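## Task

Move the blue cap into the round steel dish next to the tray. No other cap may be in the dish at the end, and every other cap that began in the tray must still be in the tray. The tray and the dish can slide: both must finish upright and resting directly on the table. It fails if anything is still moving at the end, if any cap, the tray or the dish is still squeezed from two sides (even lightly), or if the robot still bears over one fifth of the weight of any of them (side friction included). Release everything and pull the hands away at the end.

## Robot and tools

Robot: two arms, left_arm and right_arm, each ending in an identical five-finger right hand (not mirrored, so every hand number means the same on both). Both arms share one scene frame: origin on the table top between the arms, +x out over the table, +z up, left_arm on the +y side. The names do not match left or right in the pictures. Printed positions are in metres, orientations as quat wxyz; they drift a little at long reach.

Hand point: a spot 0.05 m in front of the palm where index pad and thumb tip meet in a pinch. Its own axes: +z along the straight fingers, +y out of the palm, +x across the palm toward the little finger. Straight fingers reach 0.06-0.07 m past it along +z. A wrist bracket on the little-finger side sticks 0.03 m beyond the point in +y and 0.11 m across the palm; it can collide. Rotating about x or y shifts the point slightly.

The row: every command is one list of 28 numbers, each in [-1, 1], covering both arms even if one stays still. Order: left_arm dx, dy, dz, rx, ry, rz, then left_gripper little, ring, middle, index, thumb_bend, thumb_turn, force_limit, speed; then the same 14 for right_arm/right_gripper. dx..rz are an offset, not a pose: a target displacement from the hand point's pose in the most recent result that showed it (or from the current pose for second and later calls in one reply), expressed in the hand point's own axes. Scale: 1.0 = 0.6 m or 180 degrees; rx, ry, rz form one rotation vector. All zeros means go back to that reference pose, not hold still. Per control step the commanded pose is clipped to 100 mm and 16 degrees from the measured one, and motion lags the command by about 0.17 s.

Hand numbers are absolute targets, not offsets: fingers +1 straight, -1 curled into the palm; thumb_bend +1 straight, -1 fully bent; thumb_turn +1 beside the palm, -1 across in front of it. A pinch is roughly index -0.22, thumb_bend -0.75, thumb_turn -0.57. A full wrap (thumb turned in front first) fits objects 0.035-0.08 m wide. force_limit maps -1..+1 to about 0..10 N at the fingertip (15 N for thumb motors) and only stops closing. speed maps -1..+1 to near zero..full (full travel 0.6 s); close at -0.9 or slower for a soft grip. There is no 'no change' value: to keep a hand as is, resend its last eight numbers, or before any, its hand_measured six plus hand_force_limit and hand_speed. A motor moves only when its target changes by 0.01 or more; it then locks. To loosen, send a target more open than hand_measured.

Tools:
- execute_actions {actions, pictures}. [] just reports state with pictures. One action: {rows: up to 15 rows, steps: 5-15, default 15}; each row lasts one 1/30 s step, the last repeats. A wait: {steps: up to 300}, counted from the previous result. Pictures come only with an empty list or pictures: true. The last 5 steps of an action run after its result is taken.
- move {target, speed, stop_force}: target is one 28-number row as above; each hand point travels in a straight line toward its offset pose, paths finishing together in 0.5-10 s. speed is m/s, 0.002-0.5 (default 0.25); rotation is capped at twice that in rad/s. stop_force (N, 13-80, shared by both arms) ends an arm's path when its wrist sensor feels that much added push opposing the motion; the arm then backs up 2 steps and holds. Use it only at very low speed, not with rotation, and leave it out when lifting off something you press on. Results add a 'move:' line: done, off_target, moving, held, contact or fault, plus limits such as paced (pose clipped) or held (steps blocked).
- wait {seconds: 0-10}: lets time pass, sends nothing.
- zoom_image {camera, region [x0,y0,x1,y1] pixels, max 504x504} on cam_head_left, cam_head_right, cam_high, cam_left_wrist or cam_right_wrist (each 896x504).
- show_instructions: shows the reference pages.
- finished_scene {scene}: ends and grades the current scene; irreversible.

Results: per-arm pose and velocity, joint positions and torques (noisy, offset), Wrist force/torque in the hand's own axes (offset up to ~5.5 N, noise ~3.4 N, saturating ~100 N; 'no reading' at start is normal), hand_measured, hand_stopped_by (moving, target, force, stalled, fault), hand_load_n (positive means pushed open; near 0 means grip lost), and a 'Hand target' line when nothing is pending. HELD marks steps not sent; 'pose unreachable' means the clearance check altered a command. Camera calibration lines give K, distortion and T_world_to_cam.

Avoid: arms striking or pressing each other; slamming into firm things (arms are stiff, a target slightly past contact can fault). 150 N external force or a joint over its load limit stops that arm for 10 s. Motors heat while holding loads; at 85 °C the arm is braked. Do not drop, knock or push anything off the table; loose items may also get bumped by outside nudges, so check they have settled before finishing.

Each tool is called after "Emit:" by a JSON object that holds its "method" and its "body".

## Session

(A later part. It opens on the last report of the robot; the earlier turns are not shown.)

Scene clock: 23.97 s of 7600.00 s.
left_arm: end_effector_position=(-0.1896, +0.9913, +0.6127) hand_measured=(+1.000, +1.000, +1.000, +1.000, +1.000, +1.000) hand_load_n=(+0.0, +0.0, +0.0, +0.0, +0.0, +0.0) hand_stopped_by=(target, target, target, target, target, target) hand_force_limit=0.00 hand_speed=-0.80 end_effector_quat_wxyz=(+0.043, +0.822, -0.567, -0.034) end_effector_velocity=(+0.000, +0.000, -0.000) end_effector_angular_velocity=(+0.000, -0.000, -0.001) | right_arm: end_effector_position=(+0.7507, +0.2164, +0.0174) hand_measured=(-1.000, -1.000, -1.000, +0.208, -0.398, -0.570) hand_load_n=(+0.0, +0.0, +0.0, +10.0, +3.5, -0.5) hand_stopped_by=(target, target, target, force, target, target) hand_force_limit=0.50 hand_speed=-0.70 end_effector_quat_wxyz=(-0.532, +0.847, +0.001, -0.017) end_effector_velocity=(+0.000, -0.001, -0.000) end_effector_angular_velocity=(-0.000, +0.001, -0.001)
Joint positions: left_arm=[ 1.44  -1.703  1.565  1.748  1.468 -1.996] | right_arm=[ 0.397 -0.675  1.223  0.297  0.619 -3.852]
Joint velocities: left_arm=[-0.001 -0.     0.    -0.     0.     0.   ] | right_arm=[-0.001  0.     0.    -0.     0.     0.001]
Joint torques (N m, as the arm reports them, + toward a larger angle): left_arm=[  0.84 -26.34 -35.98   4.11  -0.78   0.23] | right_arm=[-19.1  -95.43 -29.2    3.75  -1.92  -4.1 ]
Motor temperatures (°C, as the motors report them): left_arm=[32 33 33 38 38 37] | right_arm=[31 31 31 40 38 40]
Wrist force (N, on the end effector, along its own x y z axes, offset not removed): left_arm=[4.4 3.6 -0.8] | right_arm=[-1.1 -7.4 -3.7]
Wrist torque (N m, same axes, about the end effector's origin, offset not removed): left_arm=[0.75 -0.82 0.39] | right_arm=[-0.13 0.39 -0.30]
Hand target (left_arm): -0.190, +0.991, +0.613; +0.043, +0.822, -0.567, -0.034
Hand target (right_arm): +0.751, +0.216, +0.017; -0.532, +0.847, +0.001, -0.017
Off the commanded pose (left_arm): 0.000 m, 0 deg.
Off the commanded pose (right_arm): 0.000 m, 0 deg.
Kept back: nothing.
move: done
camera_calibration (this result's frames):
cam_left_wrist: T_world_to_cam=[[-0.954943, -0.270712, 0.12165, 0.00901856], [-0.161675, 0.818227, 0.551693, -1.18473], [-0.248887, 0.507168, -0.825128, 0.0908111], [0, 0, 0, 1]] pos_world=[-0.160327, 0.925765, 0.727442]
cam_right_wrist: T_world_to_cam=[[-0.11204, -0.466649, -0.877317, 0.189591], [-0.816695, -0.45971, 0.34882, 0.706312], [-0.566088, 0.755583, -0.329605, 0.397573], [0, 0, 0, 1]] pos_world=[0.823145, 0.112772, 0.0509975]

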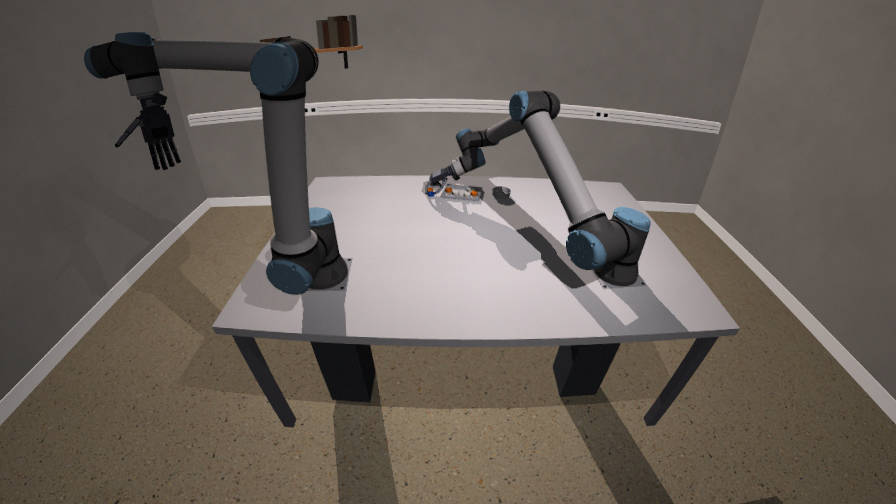

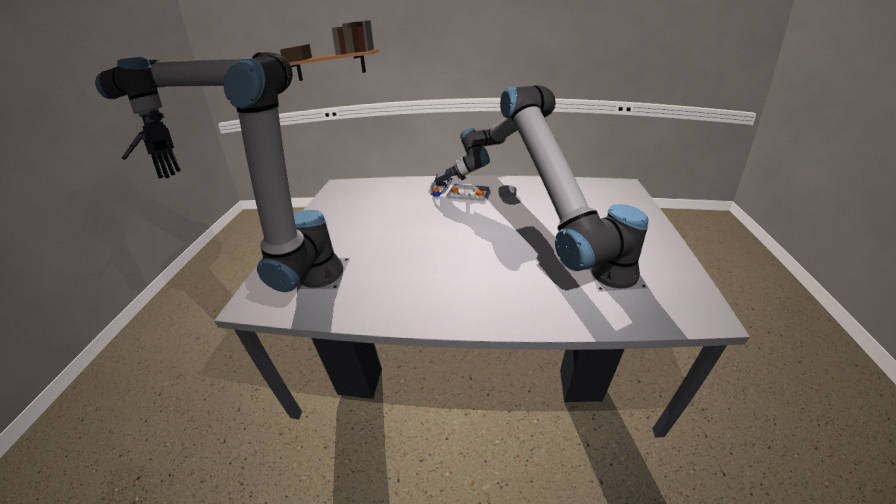

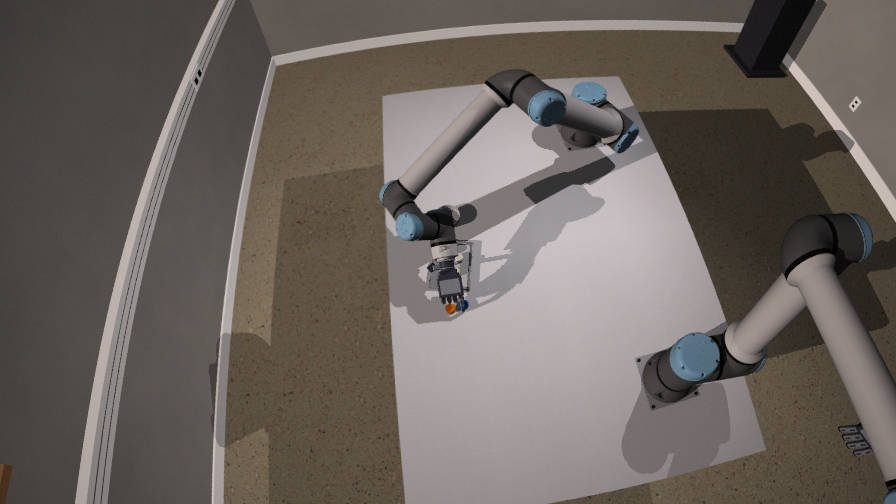

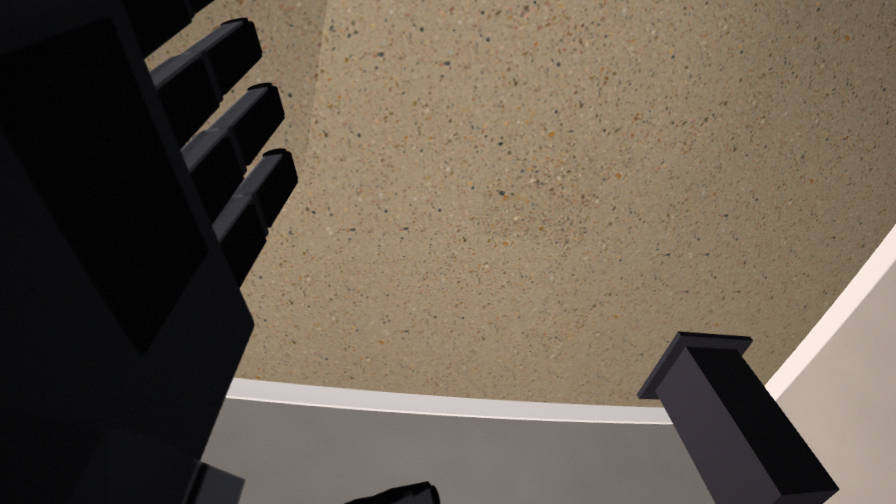

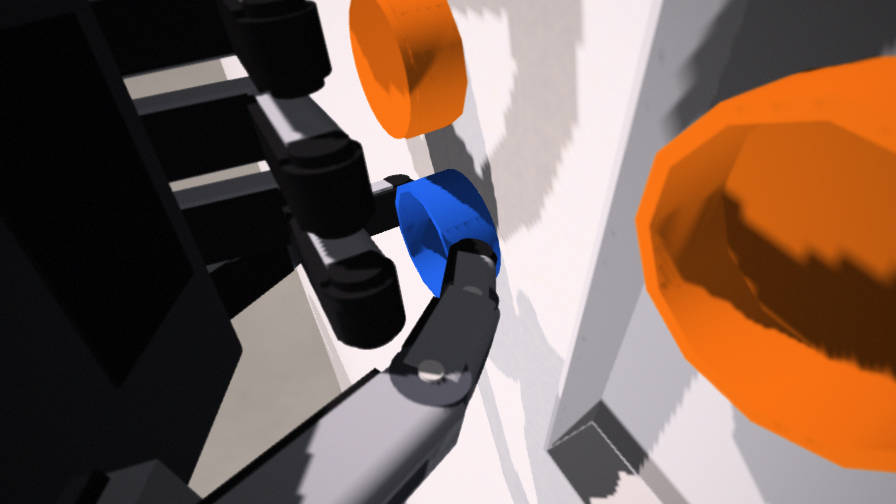

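Emit:
{"method": "move", "body": {"target": [0,0,0,0,0,0,1,1,1,1,1,1,0,-0.8, 0,-0.002,-0.001,0,0,0,-1,-1,-1,-0.4,-0.5,-0.57,0.6,-0.7]}}

Scene clock: 24.93 s of 7600.00 s.
left_arm: end_effector_position=(-0.1896, +0.9913, +0.6127) hand_measured=(+1.000, +1.000, +1.000, +1.000, +1.000, +1.000) hand_load_n=(+0.0, +0.0, +0.0, +0.0, +0.0, +0.0) hand_stopped_by=(target, target, target, target, target, target) hand_force_limit=0.00 hand_speed=-0.80 end_effector_quat_wxyz=(+0.043, +0.822, -0.567, -0.034) end_effector_velocity=(+0.000, +0.000, +0.000) end_effector_angular_velocity=(+0.001, -0.000, -0.001) | right_arm: end_effector_position=(+0.7507, +0.2164, +0.0187) hand_measured=(-1.000, -1.000, -1.000, +0.210, -0.482, -0.570) hand_load_n=(+0.0, +0.0, +0.0, +15.0, +10.5, -1.5) hand_stopped_by=(target, target, target, force, stalled, target) hand_force_limit=0.60 hand_speed=-0.70 end_effector_quat_wxyz=(-0.532, +0.847, +0.001, -0.017) end_effector_velocity=(+0.000, +0.000, +0.000) end_effector_angular_velocity=(+0.000, -0.000, -0.000)
Joint positions: left_arm=[ 1.44  -1.703  1.565  1.748  1.468 -1.996] | right_arm=[ 0.397 -0.677  1.223  0.298  0.619 -3.852]
Joint velocities: left_arm=[-0. -0. -0. -0. -0.  0.] | right_arm=[ 0. -0. -0.  0.  0.  0.]
Joint torques (N m, as the arm reports them, + toward a larger angle): left_arm=[  0.3  -28.41 -35.83   4.06  -0.78   0.28] | right_arm=[ -22.53 -105.21  -40.77    4.76   -1.7    -4.12]
Motor temperatures (°C, as the motors report them): left_arm=[32 33 33 38 38 37] | right_arm=[31 31 31 40 38 40]
Wrist force (N, on the end effector, along its own x y z axes, offset not removed): left_arm=[-0.7 0.2 0.9] | right_arm=[-1.0 -0.3 -0.4]
Wrist torque (N m, same axes, about the end effector's origin, offset not removed): left_arm=[0.15 -0.11 -0.05] | right_arm=[-0.11 0.41 -0.36]
Hand target (left_arm): -0.190, +0.991, +0.613; +0.043, +0.822, -0.567, -0.034
Hand target (right_arm): +0.751, +0.216, +0.019; -0.532, +0.847, +0.001, -0.017
Off the commanded pose (left_arm): 0.000 m, 0 deg.
Off the commanded pose (right_arm): 0.000 m, 0 deg.
Kept back: nothing.
move: done
camera_calibration (this result's frames):
cam_left_wrist: T_world_to_cam=[[-0.954943, -0.270712, 0.12165, 0.00901848], [-0.161675, 0.818227, 0.551693, -1.18473], [-0.248887, 0.507168, -0.825128, 0.0908112], [0, 0, 0, 1]] pos_world=[-0.160327, 0.925765, 0.727442]
cam_right_wrist: T_world_to_cam=[[-0.112046, -0.466666, -0.877308, 0.190751], [-0.816703, -0.45969, 0.348829, 0.705874], [-0.566076, 0.755585, -0.329621, 0.398036], [0, 0, 0, 1]] pos_world=[0.823181, 0.11275, 0.0523189]

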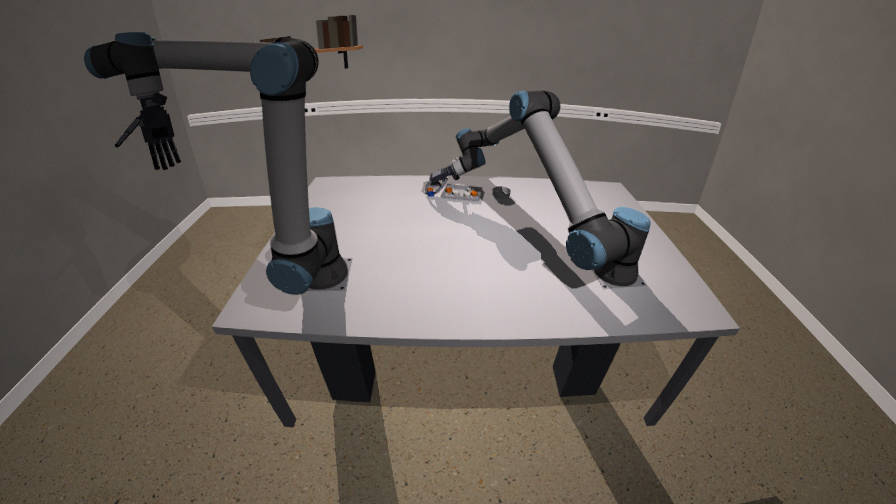

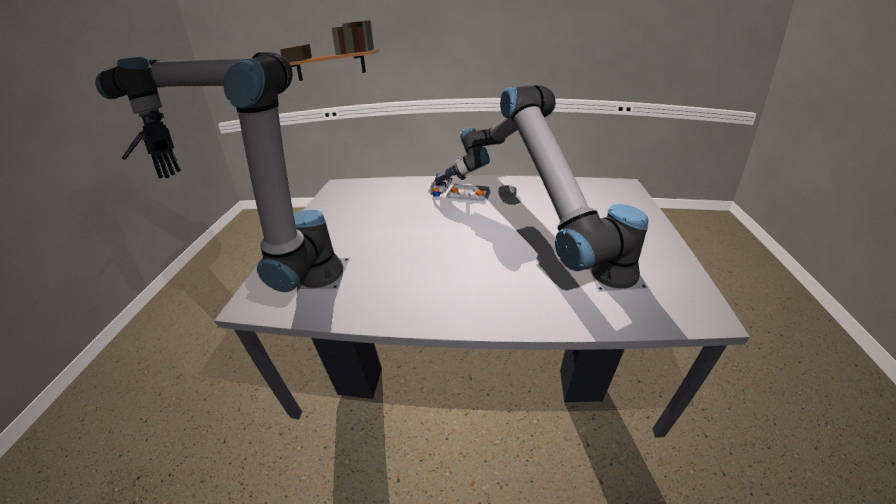

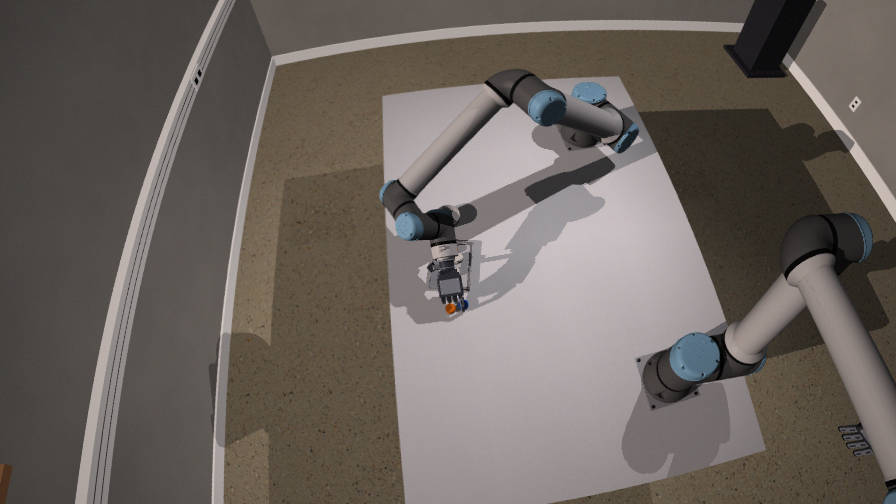

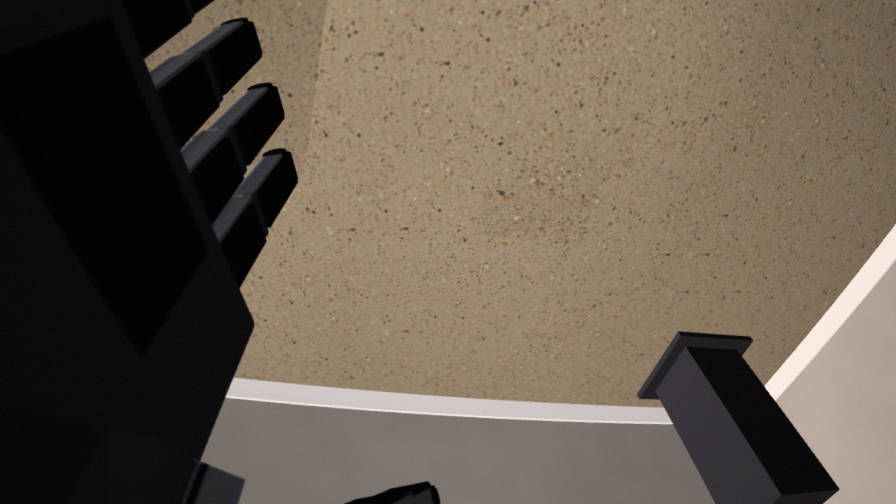

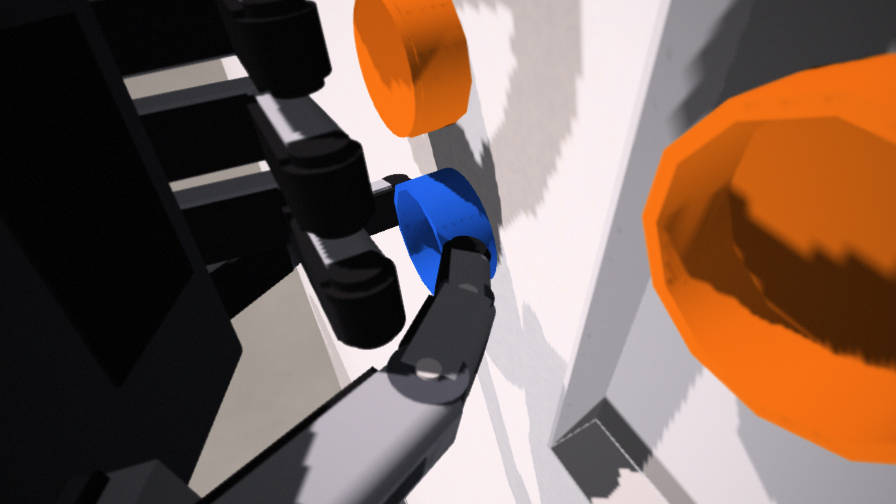

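Emit:
{"method": "move", "body": {"target": [0,0,0,0,0,0,1,1,1,1,1,1,0,-0.8, 0,-0.135,-0.065,0,0,0,-1,-1,-1,-0.4,-0.5,-0.57,0.6,-0.7], "speed": 0.12}}

Emit:
{"method": "move", "body": {"target": [0,0,0,0,0,0,1,1,1,1,1,1,0,-0.8, 0.010,0.283,-0.588,0,0,0,-1,-1,-1,-0.4,-0.5,-0.57,0.6,-0.7], "speed": 0.25}}

Emit:
{"method": "move", "body": {"target": [0,0,0,0,0,0,1,1,1,1,1,1,0,-0.8, 0,0.08,0.038,0,0,0,-1,-1,-1,-0.4,-0.5,-0.57,0.6,-0.7], "speed": 0.08, "stop_force": 13}}

Scene clock: 26.37 s of 7600.00 s.
left_arm: end_effector_position=(-0.1896, +0.9913, +0.6127) hand_measured=(+1.000, +1.000, +1.000, +1.000, +1.000, +1.000) hand_load_n=(+0.0, +0.0, +0.0, +0.0, +0.0, +0.0) hand_stopped_by=(target, target, target, target, target, target) hand_force_limit=0.00 hand_speed=-0.80 end_effector_quat_wxyz=(+0.043, +0.822, -0.567, -0.034) end_effector_velocity=(-0.000, -0.000, +0.000) end_effector_angular_velocity=(+0.001, -0.000, +0.001) | right_arm: end_effector_position=(+0.7533, +0.2165, +0.1084) hand_measured=(-1.000, -1.000, -1.000, +0.210, -0.482, -0.570) hand_load_n=(+0.0, +0.0, +0.0, +15.0, +10.5, -1.5) hand_stopped_by=(target, target, target, force, stalled, target) hand_force_limit=0.60 hand_speed=-0.70 end_effector_quat_wxyz=(-0.532, +0.847, +0.001, -0.017) end_effector_velocity=(+0.001, -0.000, +0.001) end_effector_angular_velocity=(-0.001, -0.001, -0.002)
Joint positions: left_arm=[ 1.44  -1.703  1.565  1.748  1.468 -1.996] | right_arm=[ 0.395 -0.747  1.18   0.413  0.618 -3.854]
Joint velocities: left_arm=[ 0.001 -0.    -0.001  0.    -0.     0.   ] | right_arm=[-0.    -0.001 -0.001  0.002  0.002  0.   ]
Joint torques (N m, as the arm reports them, + toward a larger angle): left_arm=[ -0.32 -26.82 -36.39   4.02  -0.68  -0.02] | right_arm=[ -21.07 -107.83  -41.87    4.36   -3.88   -4.28]
Motor temperatures (°C, as the motors report them): left_arm=[32 33 33 38 38 37] | right_arm=[31 31 31 40 38 40]
Wrist force (N, on the end effector, along its own x y z axes, offset not removed): left_arm=[2.3 2.5 -8.6] | right_arm=[-1.1 -0.9 -1.9]
Wrist torque (N m, same axes, about the end effector's origin, offset not removed): left_arm=[1.01 -0.07 0.40] | right_arm=[-0.16 0.49 -0.32]
Hand target (left_arm): -0.190, +0.991, +0.613; +0.043, +0.822, -0.567, -0.034
Hand target (right_arm): +0.753, +0.216, +0.109; -0.532, +0.847, +0.001, -0.017
Off the commanded pose (left_arm): 0.000 m, 0 deg.
Off the commanded pose (right_arm): 0.000 m, 0 deg.
Kept back: nothing.
move: done
camera_calibration (this result's frames):
cam_left_wrist: T_world_to_cam=[[-0.954943, -0.270712, 0.12165, 0.00901864], [-0.161675, 0.818227, 0.551693, -1.18473], [-0.248888, 0.507168, -0.825128, 0.0908113], [0, 0, 0, 1]] pos_world=[-0.160327, 0.925765, 0.727442]
cam_right_wrist: T_world_to_cam=[[-0.112066, -0.466662, -0.877307, 0.269768], [-0.816705, -0.459678, 0.34884, 0.676719], [-0.566069, 0.755594, -0.329611, 0.428987], [0, 0, 0, 1]] pos_world=[0.825748, 0.112823, 0.142001]

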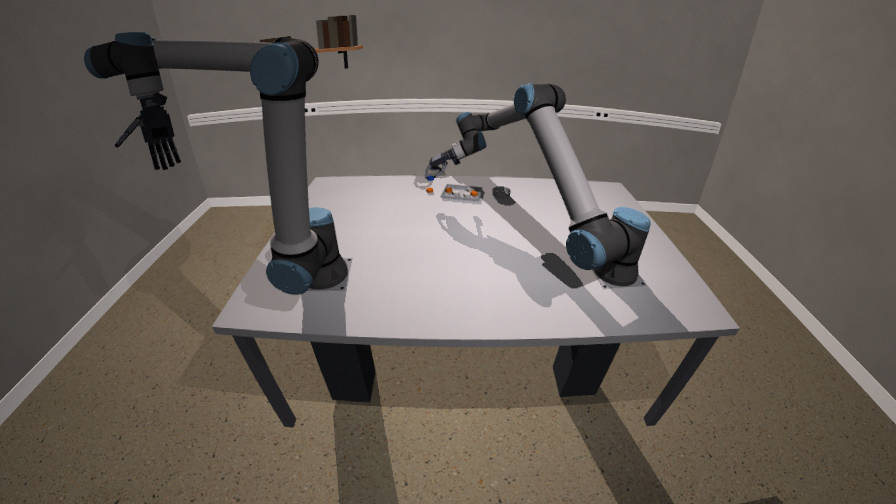

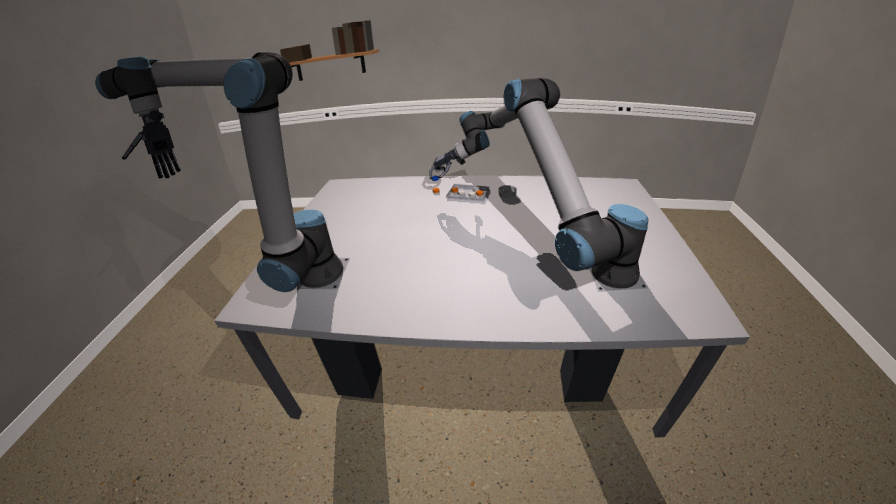

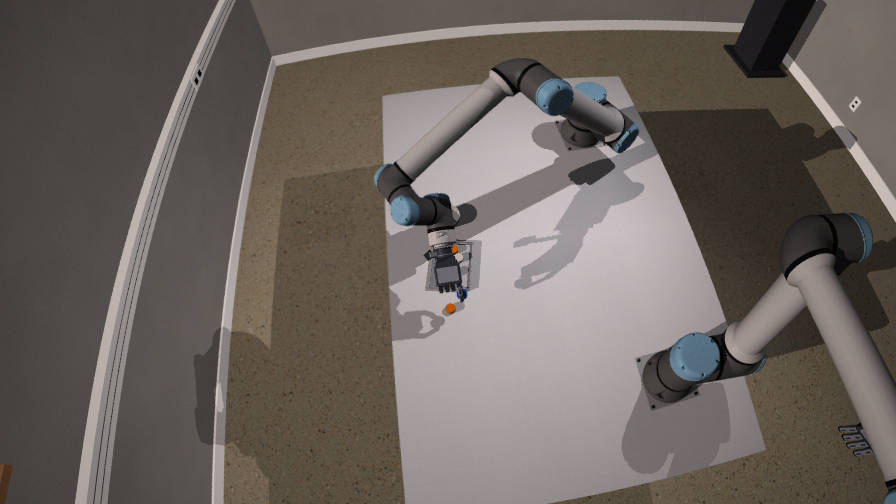

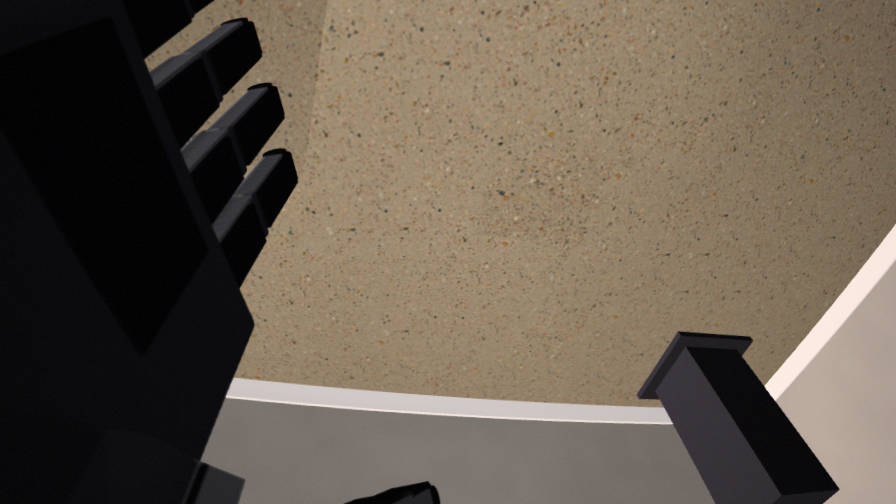

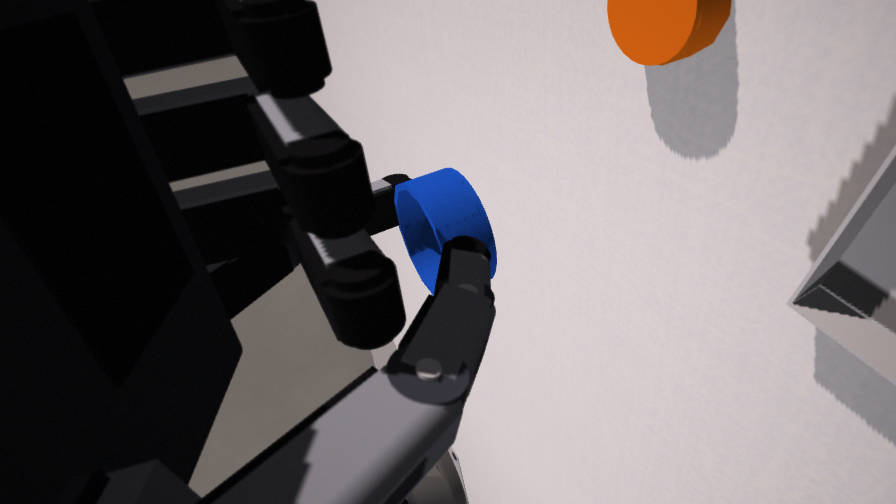

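Scene clock: 28.47 s of 7600.00 s.
left_arm: end_effector_position=(-0.1896, +0.9913, +0.6127) hand_measured=(+1.000, +1.000, +1.000, +1.000, +1.000, +1.000) hand_load_n=(+0.0, +0.0, +0.0, +0.0, +0.0, +0.0) hand_stopped_by=(target, target, target, target, target, target) hand_force_limit=0.00 hand_speed=-0.80 end_effector_quat_wxyz=(+0.043, +0.822, -0.567, -0.034) end_effector_velocity=(+0.000, -0.000, -0.000) end_effector_angular_velocity=(-0.001, +0.000, -0.001) | right_arm: end_effector_position=(+0.7671, -0.1748, +0.1083) hand_measured=(-1.000, -1.000, -1.000, +0.210, -0.482, -0.570) hand_load_n=(+0.0, +0.0, +0.0, +15.0, +10.5, -1.5) hand_stopped_by=(target, target, target, force, stalled, target) hand_force_limit=0.60 hand_speed=-0.70 end_effector_quat_wxyz=(-0.532, +0.847, +0.001, -0.018) end_effector_velocity=(-0.000, -0.002, +0.000) end_effector_angular_velocity=(+0.001, +0.001, +0.003)
Joint positions: left_arm=[ 1.44  -1.703  1.565  1.748  1.468 -1.996] | right_arm=[-0.092 -0.853  1.571  0.949  0.451 -4.788]
Joint velocities: left_arm=[-0.001 -0.     0.001  0.     0.     0.   ] | right_arm=[-0.003  0.002  0.     0.01  -0.    -0.013]
Joint torques (N m, as the arm reports them, + toward a larger angle): left_arm=[  1.89 -28.68 -35.2    3.71  -0.64   0.15] | right_arm=[-21.52 -63.66 -20.03   6.47   0.79  -3.9 ]
Motor temperatures (°C, as the motors report them): left_arm=[32 33 33 38 38 37] | right_arm=[31 31 31 40 38 40]
Wrist force (N, on the end effector, along its own x y z axes, offset not removed): left_arm=[-5.6 2.2 0.9] | right_arm=[-1.0 -2.2 -1.2]
Wrist torque (N m, same axes, about the end effector's origin, offset not removed): left_arm=[0.53 0.93 -0.01] | right_arm=[-0.36 0.39 -0.37]
Hand target (left_arm): -0.190, +0.991, +0.613; +0.043, +0.822, -0.567, -0.034
Hand target (right_arm): +0.767, -0.175, +0.108; -0.532, +0.847, +0.001, -0.018
Off the commanded pose (left_arm): 0.000 m, 0 deg.
Off the commanded pose (right_arm): 0.000 m, 0 deg.
Kept back: nothing.
move: done
camera_calibration (this result's frames):
cam_left_wrist: T_world_to_cam=[[-0.954943, -0.270712, 0.12165, 0.0090186], [-0.161675, 0.818227, 0.551693, -1.18473], [-0.248887, 0.507168, -0.825128, 0.090811], [0, 0, 0, 1]] pos_world=[-0.160327, 0.925765, 0.727442]
cam_right_wrist: T_world_to_cam=[[-0.112101, -0.466994, -0.877126, 0.0886033], [-0.816489, -0.459816, 0.349164, 0.508025], [-0.566374, 0.755305, -0.32975, 0.732613], [0, 0, 0, 1]] pos_world=[0.839662, -0.278371, 0.141911]

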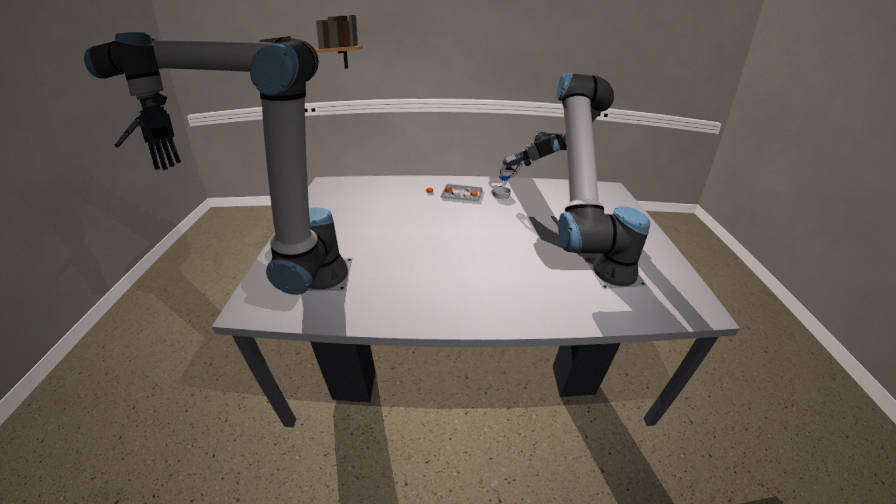

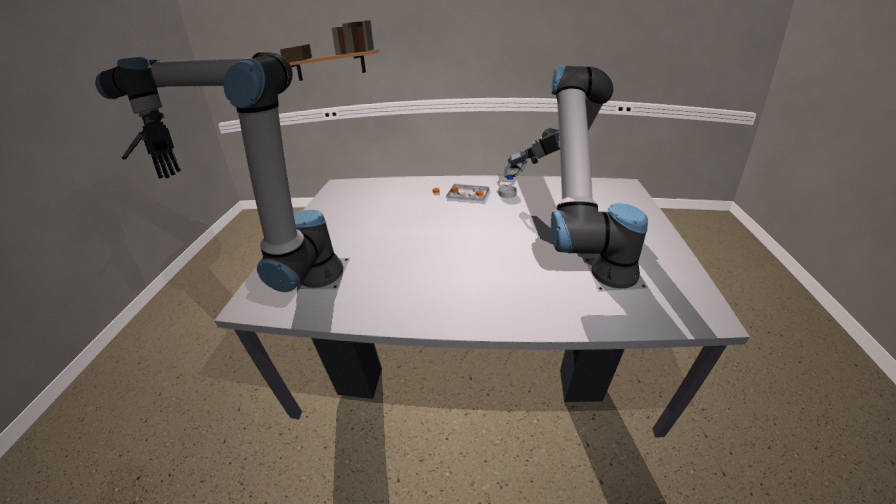

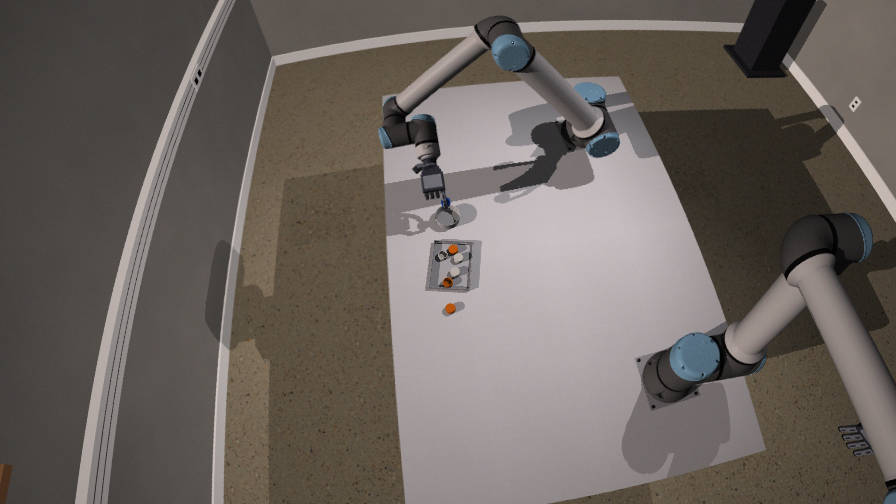

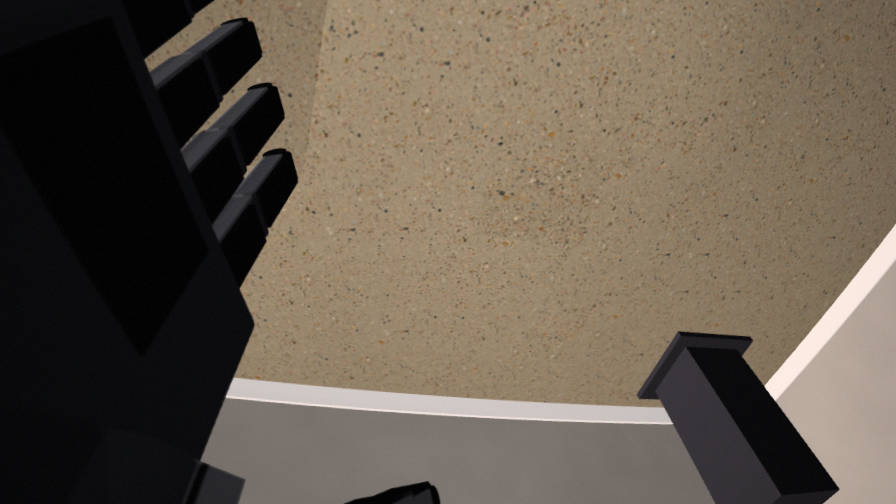

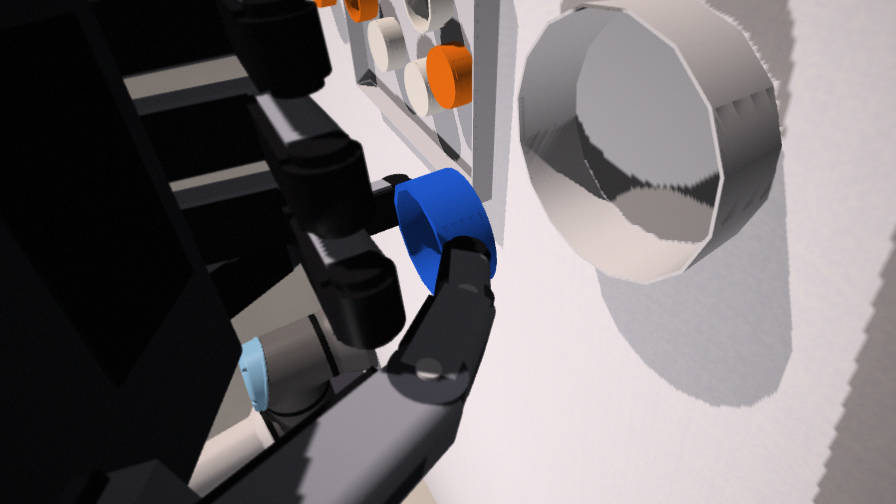

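Scene clock: 29.53 s of 7600.00 s.
left_arm: end_effector_position=(-0.1896, +0.9913, +0.6127) hand_measured=(+1.000, +1.000, +1.000, +1.000, +1.000, +1.000) hand_load_n=(+0.0, +0.0, +0.0, +0.0, +0.0, +0.0) hand_stopped_by=(target, target, target, target, target, target) hand_force_limit=0.00 hand_speed=-0.80 end_effector_quat_wxyz=(+0.043, +0.822, -0.567, -0.034) end_effector_velocity=(+0.000, +0.000, -0.001) end_effector_angular_velocity=(-0.001, +0.000, -0.001) | right_arm: end_effector_position=(+0.7656, -0.1751, +0.0553) hand_measured=(-1.000, -1.000, -1.000, +0.210, -0.482, -0.570) hand_load_n=(+0.0, +0.0, +0.0, +15.0, +10.5, -1.5) hand_stopped_by=(target, target, target, force, stalled, target) hand_force_limit=0.60 hand_speed=-0.70 end_effector_quat_wxyz=(-0.532, +0.847, +0.001, -0.017) end_effector_velocity=(-0.000, +0.000, -0.001) end_effector_angular_velocity=(+0.001, +0.001, -0.000)
Joint positions: left_arm=[ 1.44  -1.703  1.565  1.748  1.468 -1.996] | right_arm=[-0.092 -0.796  1.584  0.88   0.451 -4.79 ]
Joint velocities: left_arm=[-0.001  0.     0.001  0.     0.    -0.   ] | right_arm=[ 0.     0.001  0.    -0.002 -0.001  0.001]
Joint torques (N m, as the arm reports them, + toward a larger angle): left_arm=[  1.16 -26.62 -36.63   4.13  -0.98   0.3 ] | right_arm=[-18.02 -65.17 -16.69   2.95   1.13   3.  ]
Motor temperatures (°C, as the motors report them): left_arm=[32 33 33 38 38 37] | right_arm=[31 31 31 40 38 40]
Wrist force (N, on the end effector, along its own x y z axes, offset not removed): left_arm=[2.9 4.0 -5.6] | right_arm=[0.4 -1.2 -1.2]
Wrist torque (N m, same axes, about the end effector's origin, offset not removed): left_arm=[1.42 -0.38 0.54] | right_arm=[-0.25 0.18 -0.23]
Hand target (left_arm): -0.190, +0.991, +0.613; +0.043, +0.822, -0.567, -0.034
Hand target (right_arm): +0.766, -0.175, +0.055; -0.532, +0.847, +0.001, -0.018
Off the commanded pose (left_arm): 0.000 m, 0 deg.
Off the commanded pose (right_arm): 0.000 m, 0 deg.
Kept back: nothing.
move: done
camera_calibration (this result's frames):
cam_left_wrist: T_world_to_cam=[[-0.954943, -0.270712, 0.12165, 0.00901855], [-0.161675, 0.818227, 0.551693, -1.18473], [-0.248887, 0.507168, -0.825128, 0.0908111], [0, 0, 0, 1]] pos_world=[-0.160327, 0.925765, 0.727442]
cam_right_wrist: T_world_to_cam=[[-0.111856, -0.467015, -0.877146, 0.0416114], [-0.816522, -0.459894, 0.348984, 0.525185], [-0.566374, 0.755245, -0.329886, 0.714522], [0, 0, 0, 1]] pos_world=[0.838167, -0.278677, 0.0889295]

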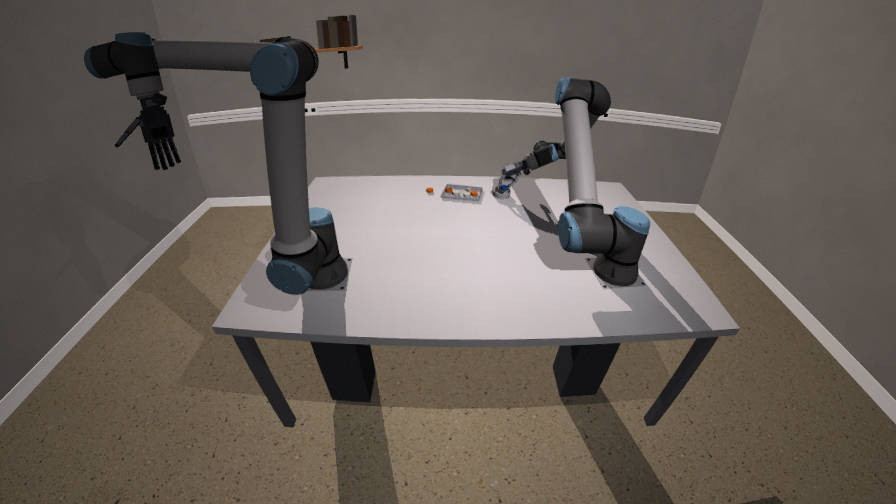

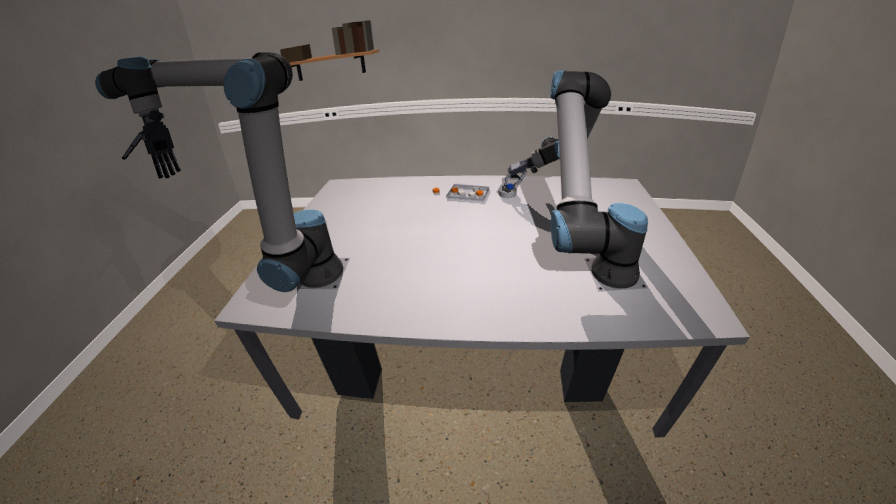

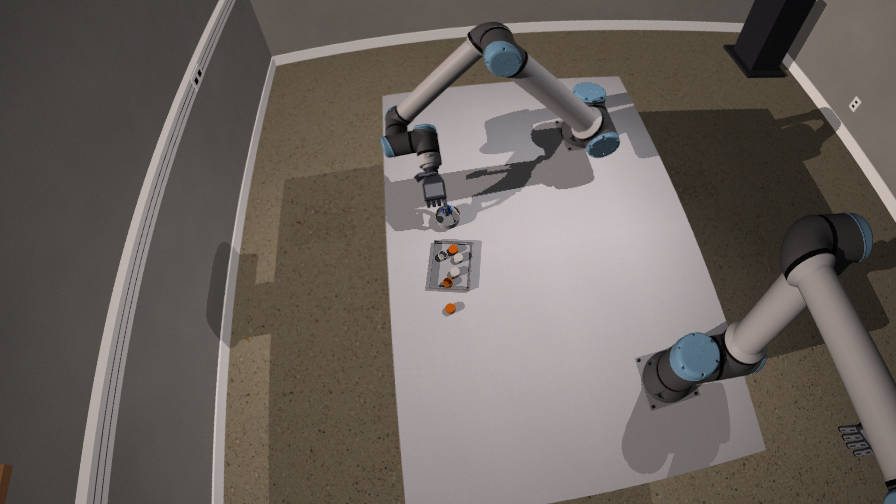

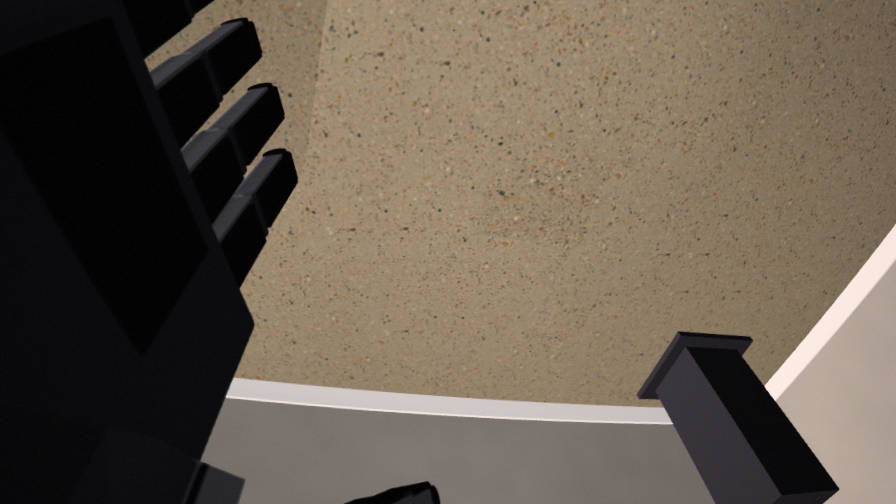

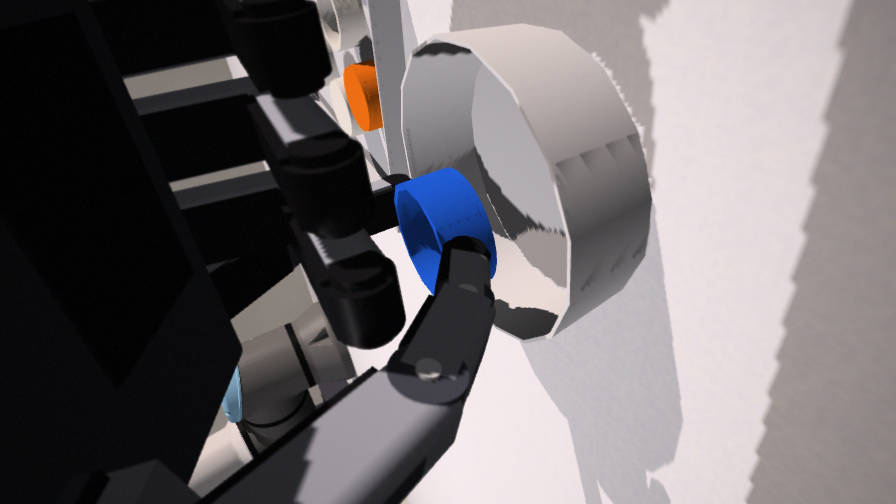

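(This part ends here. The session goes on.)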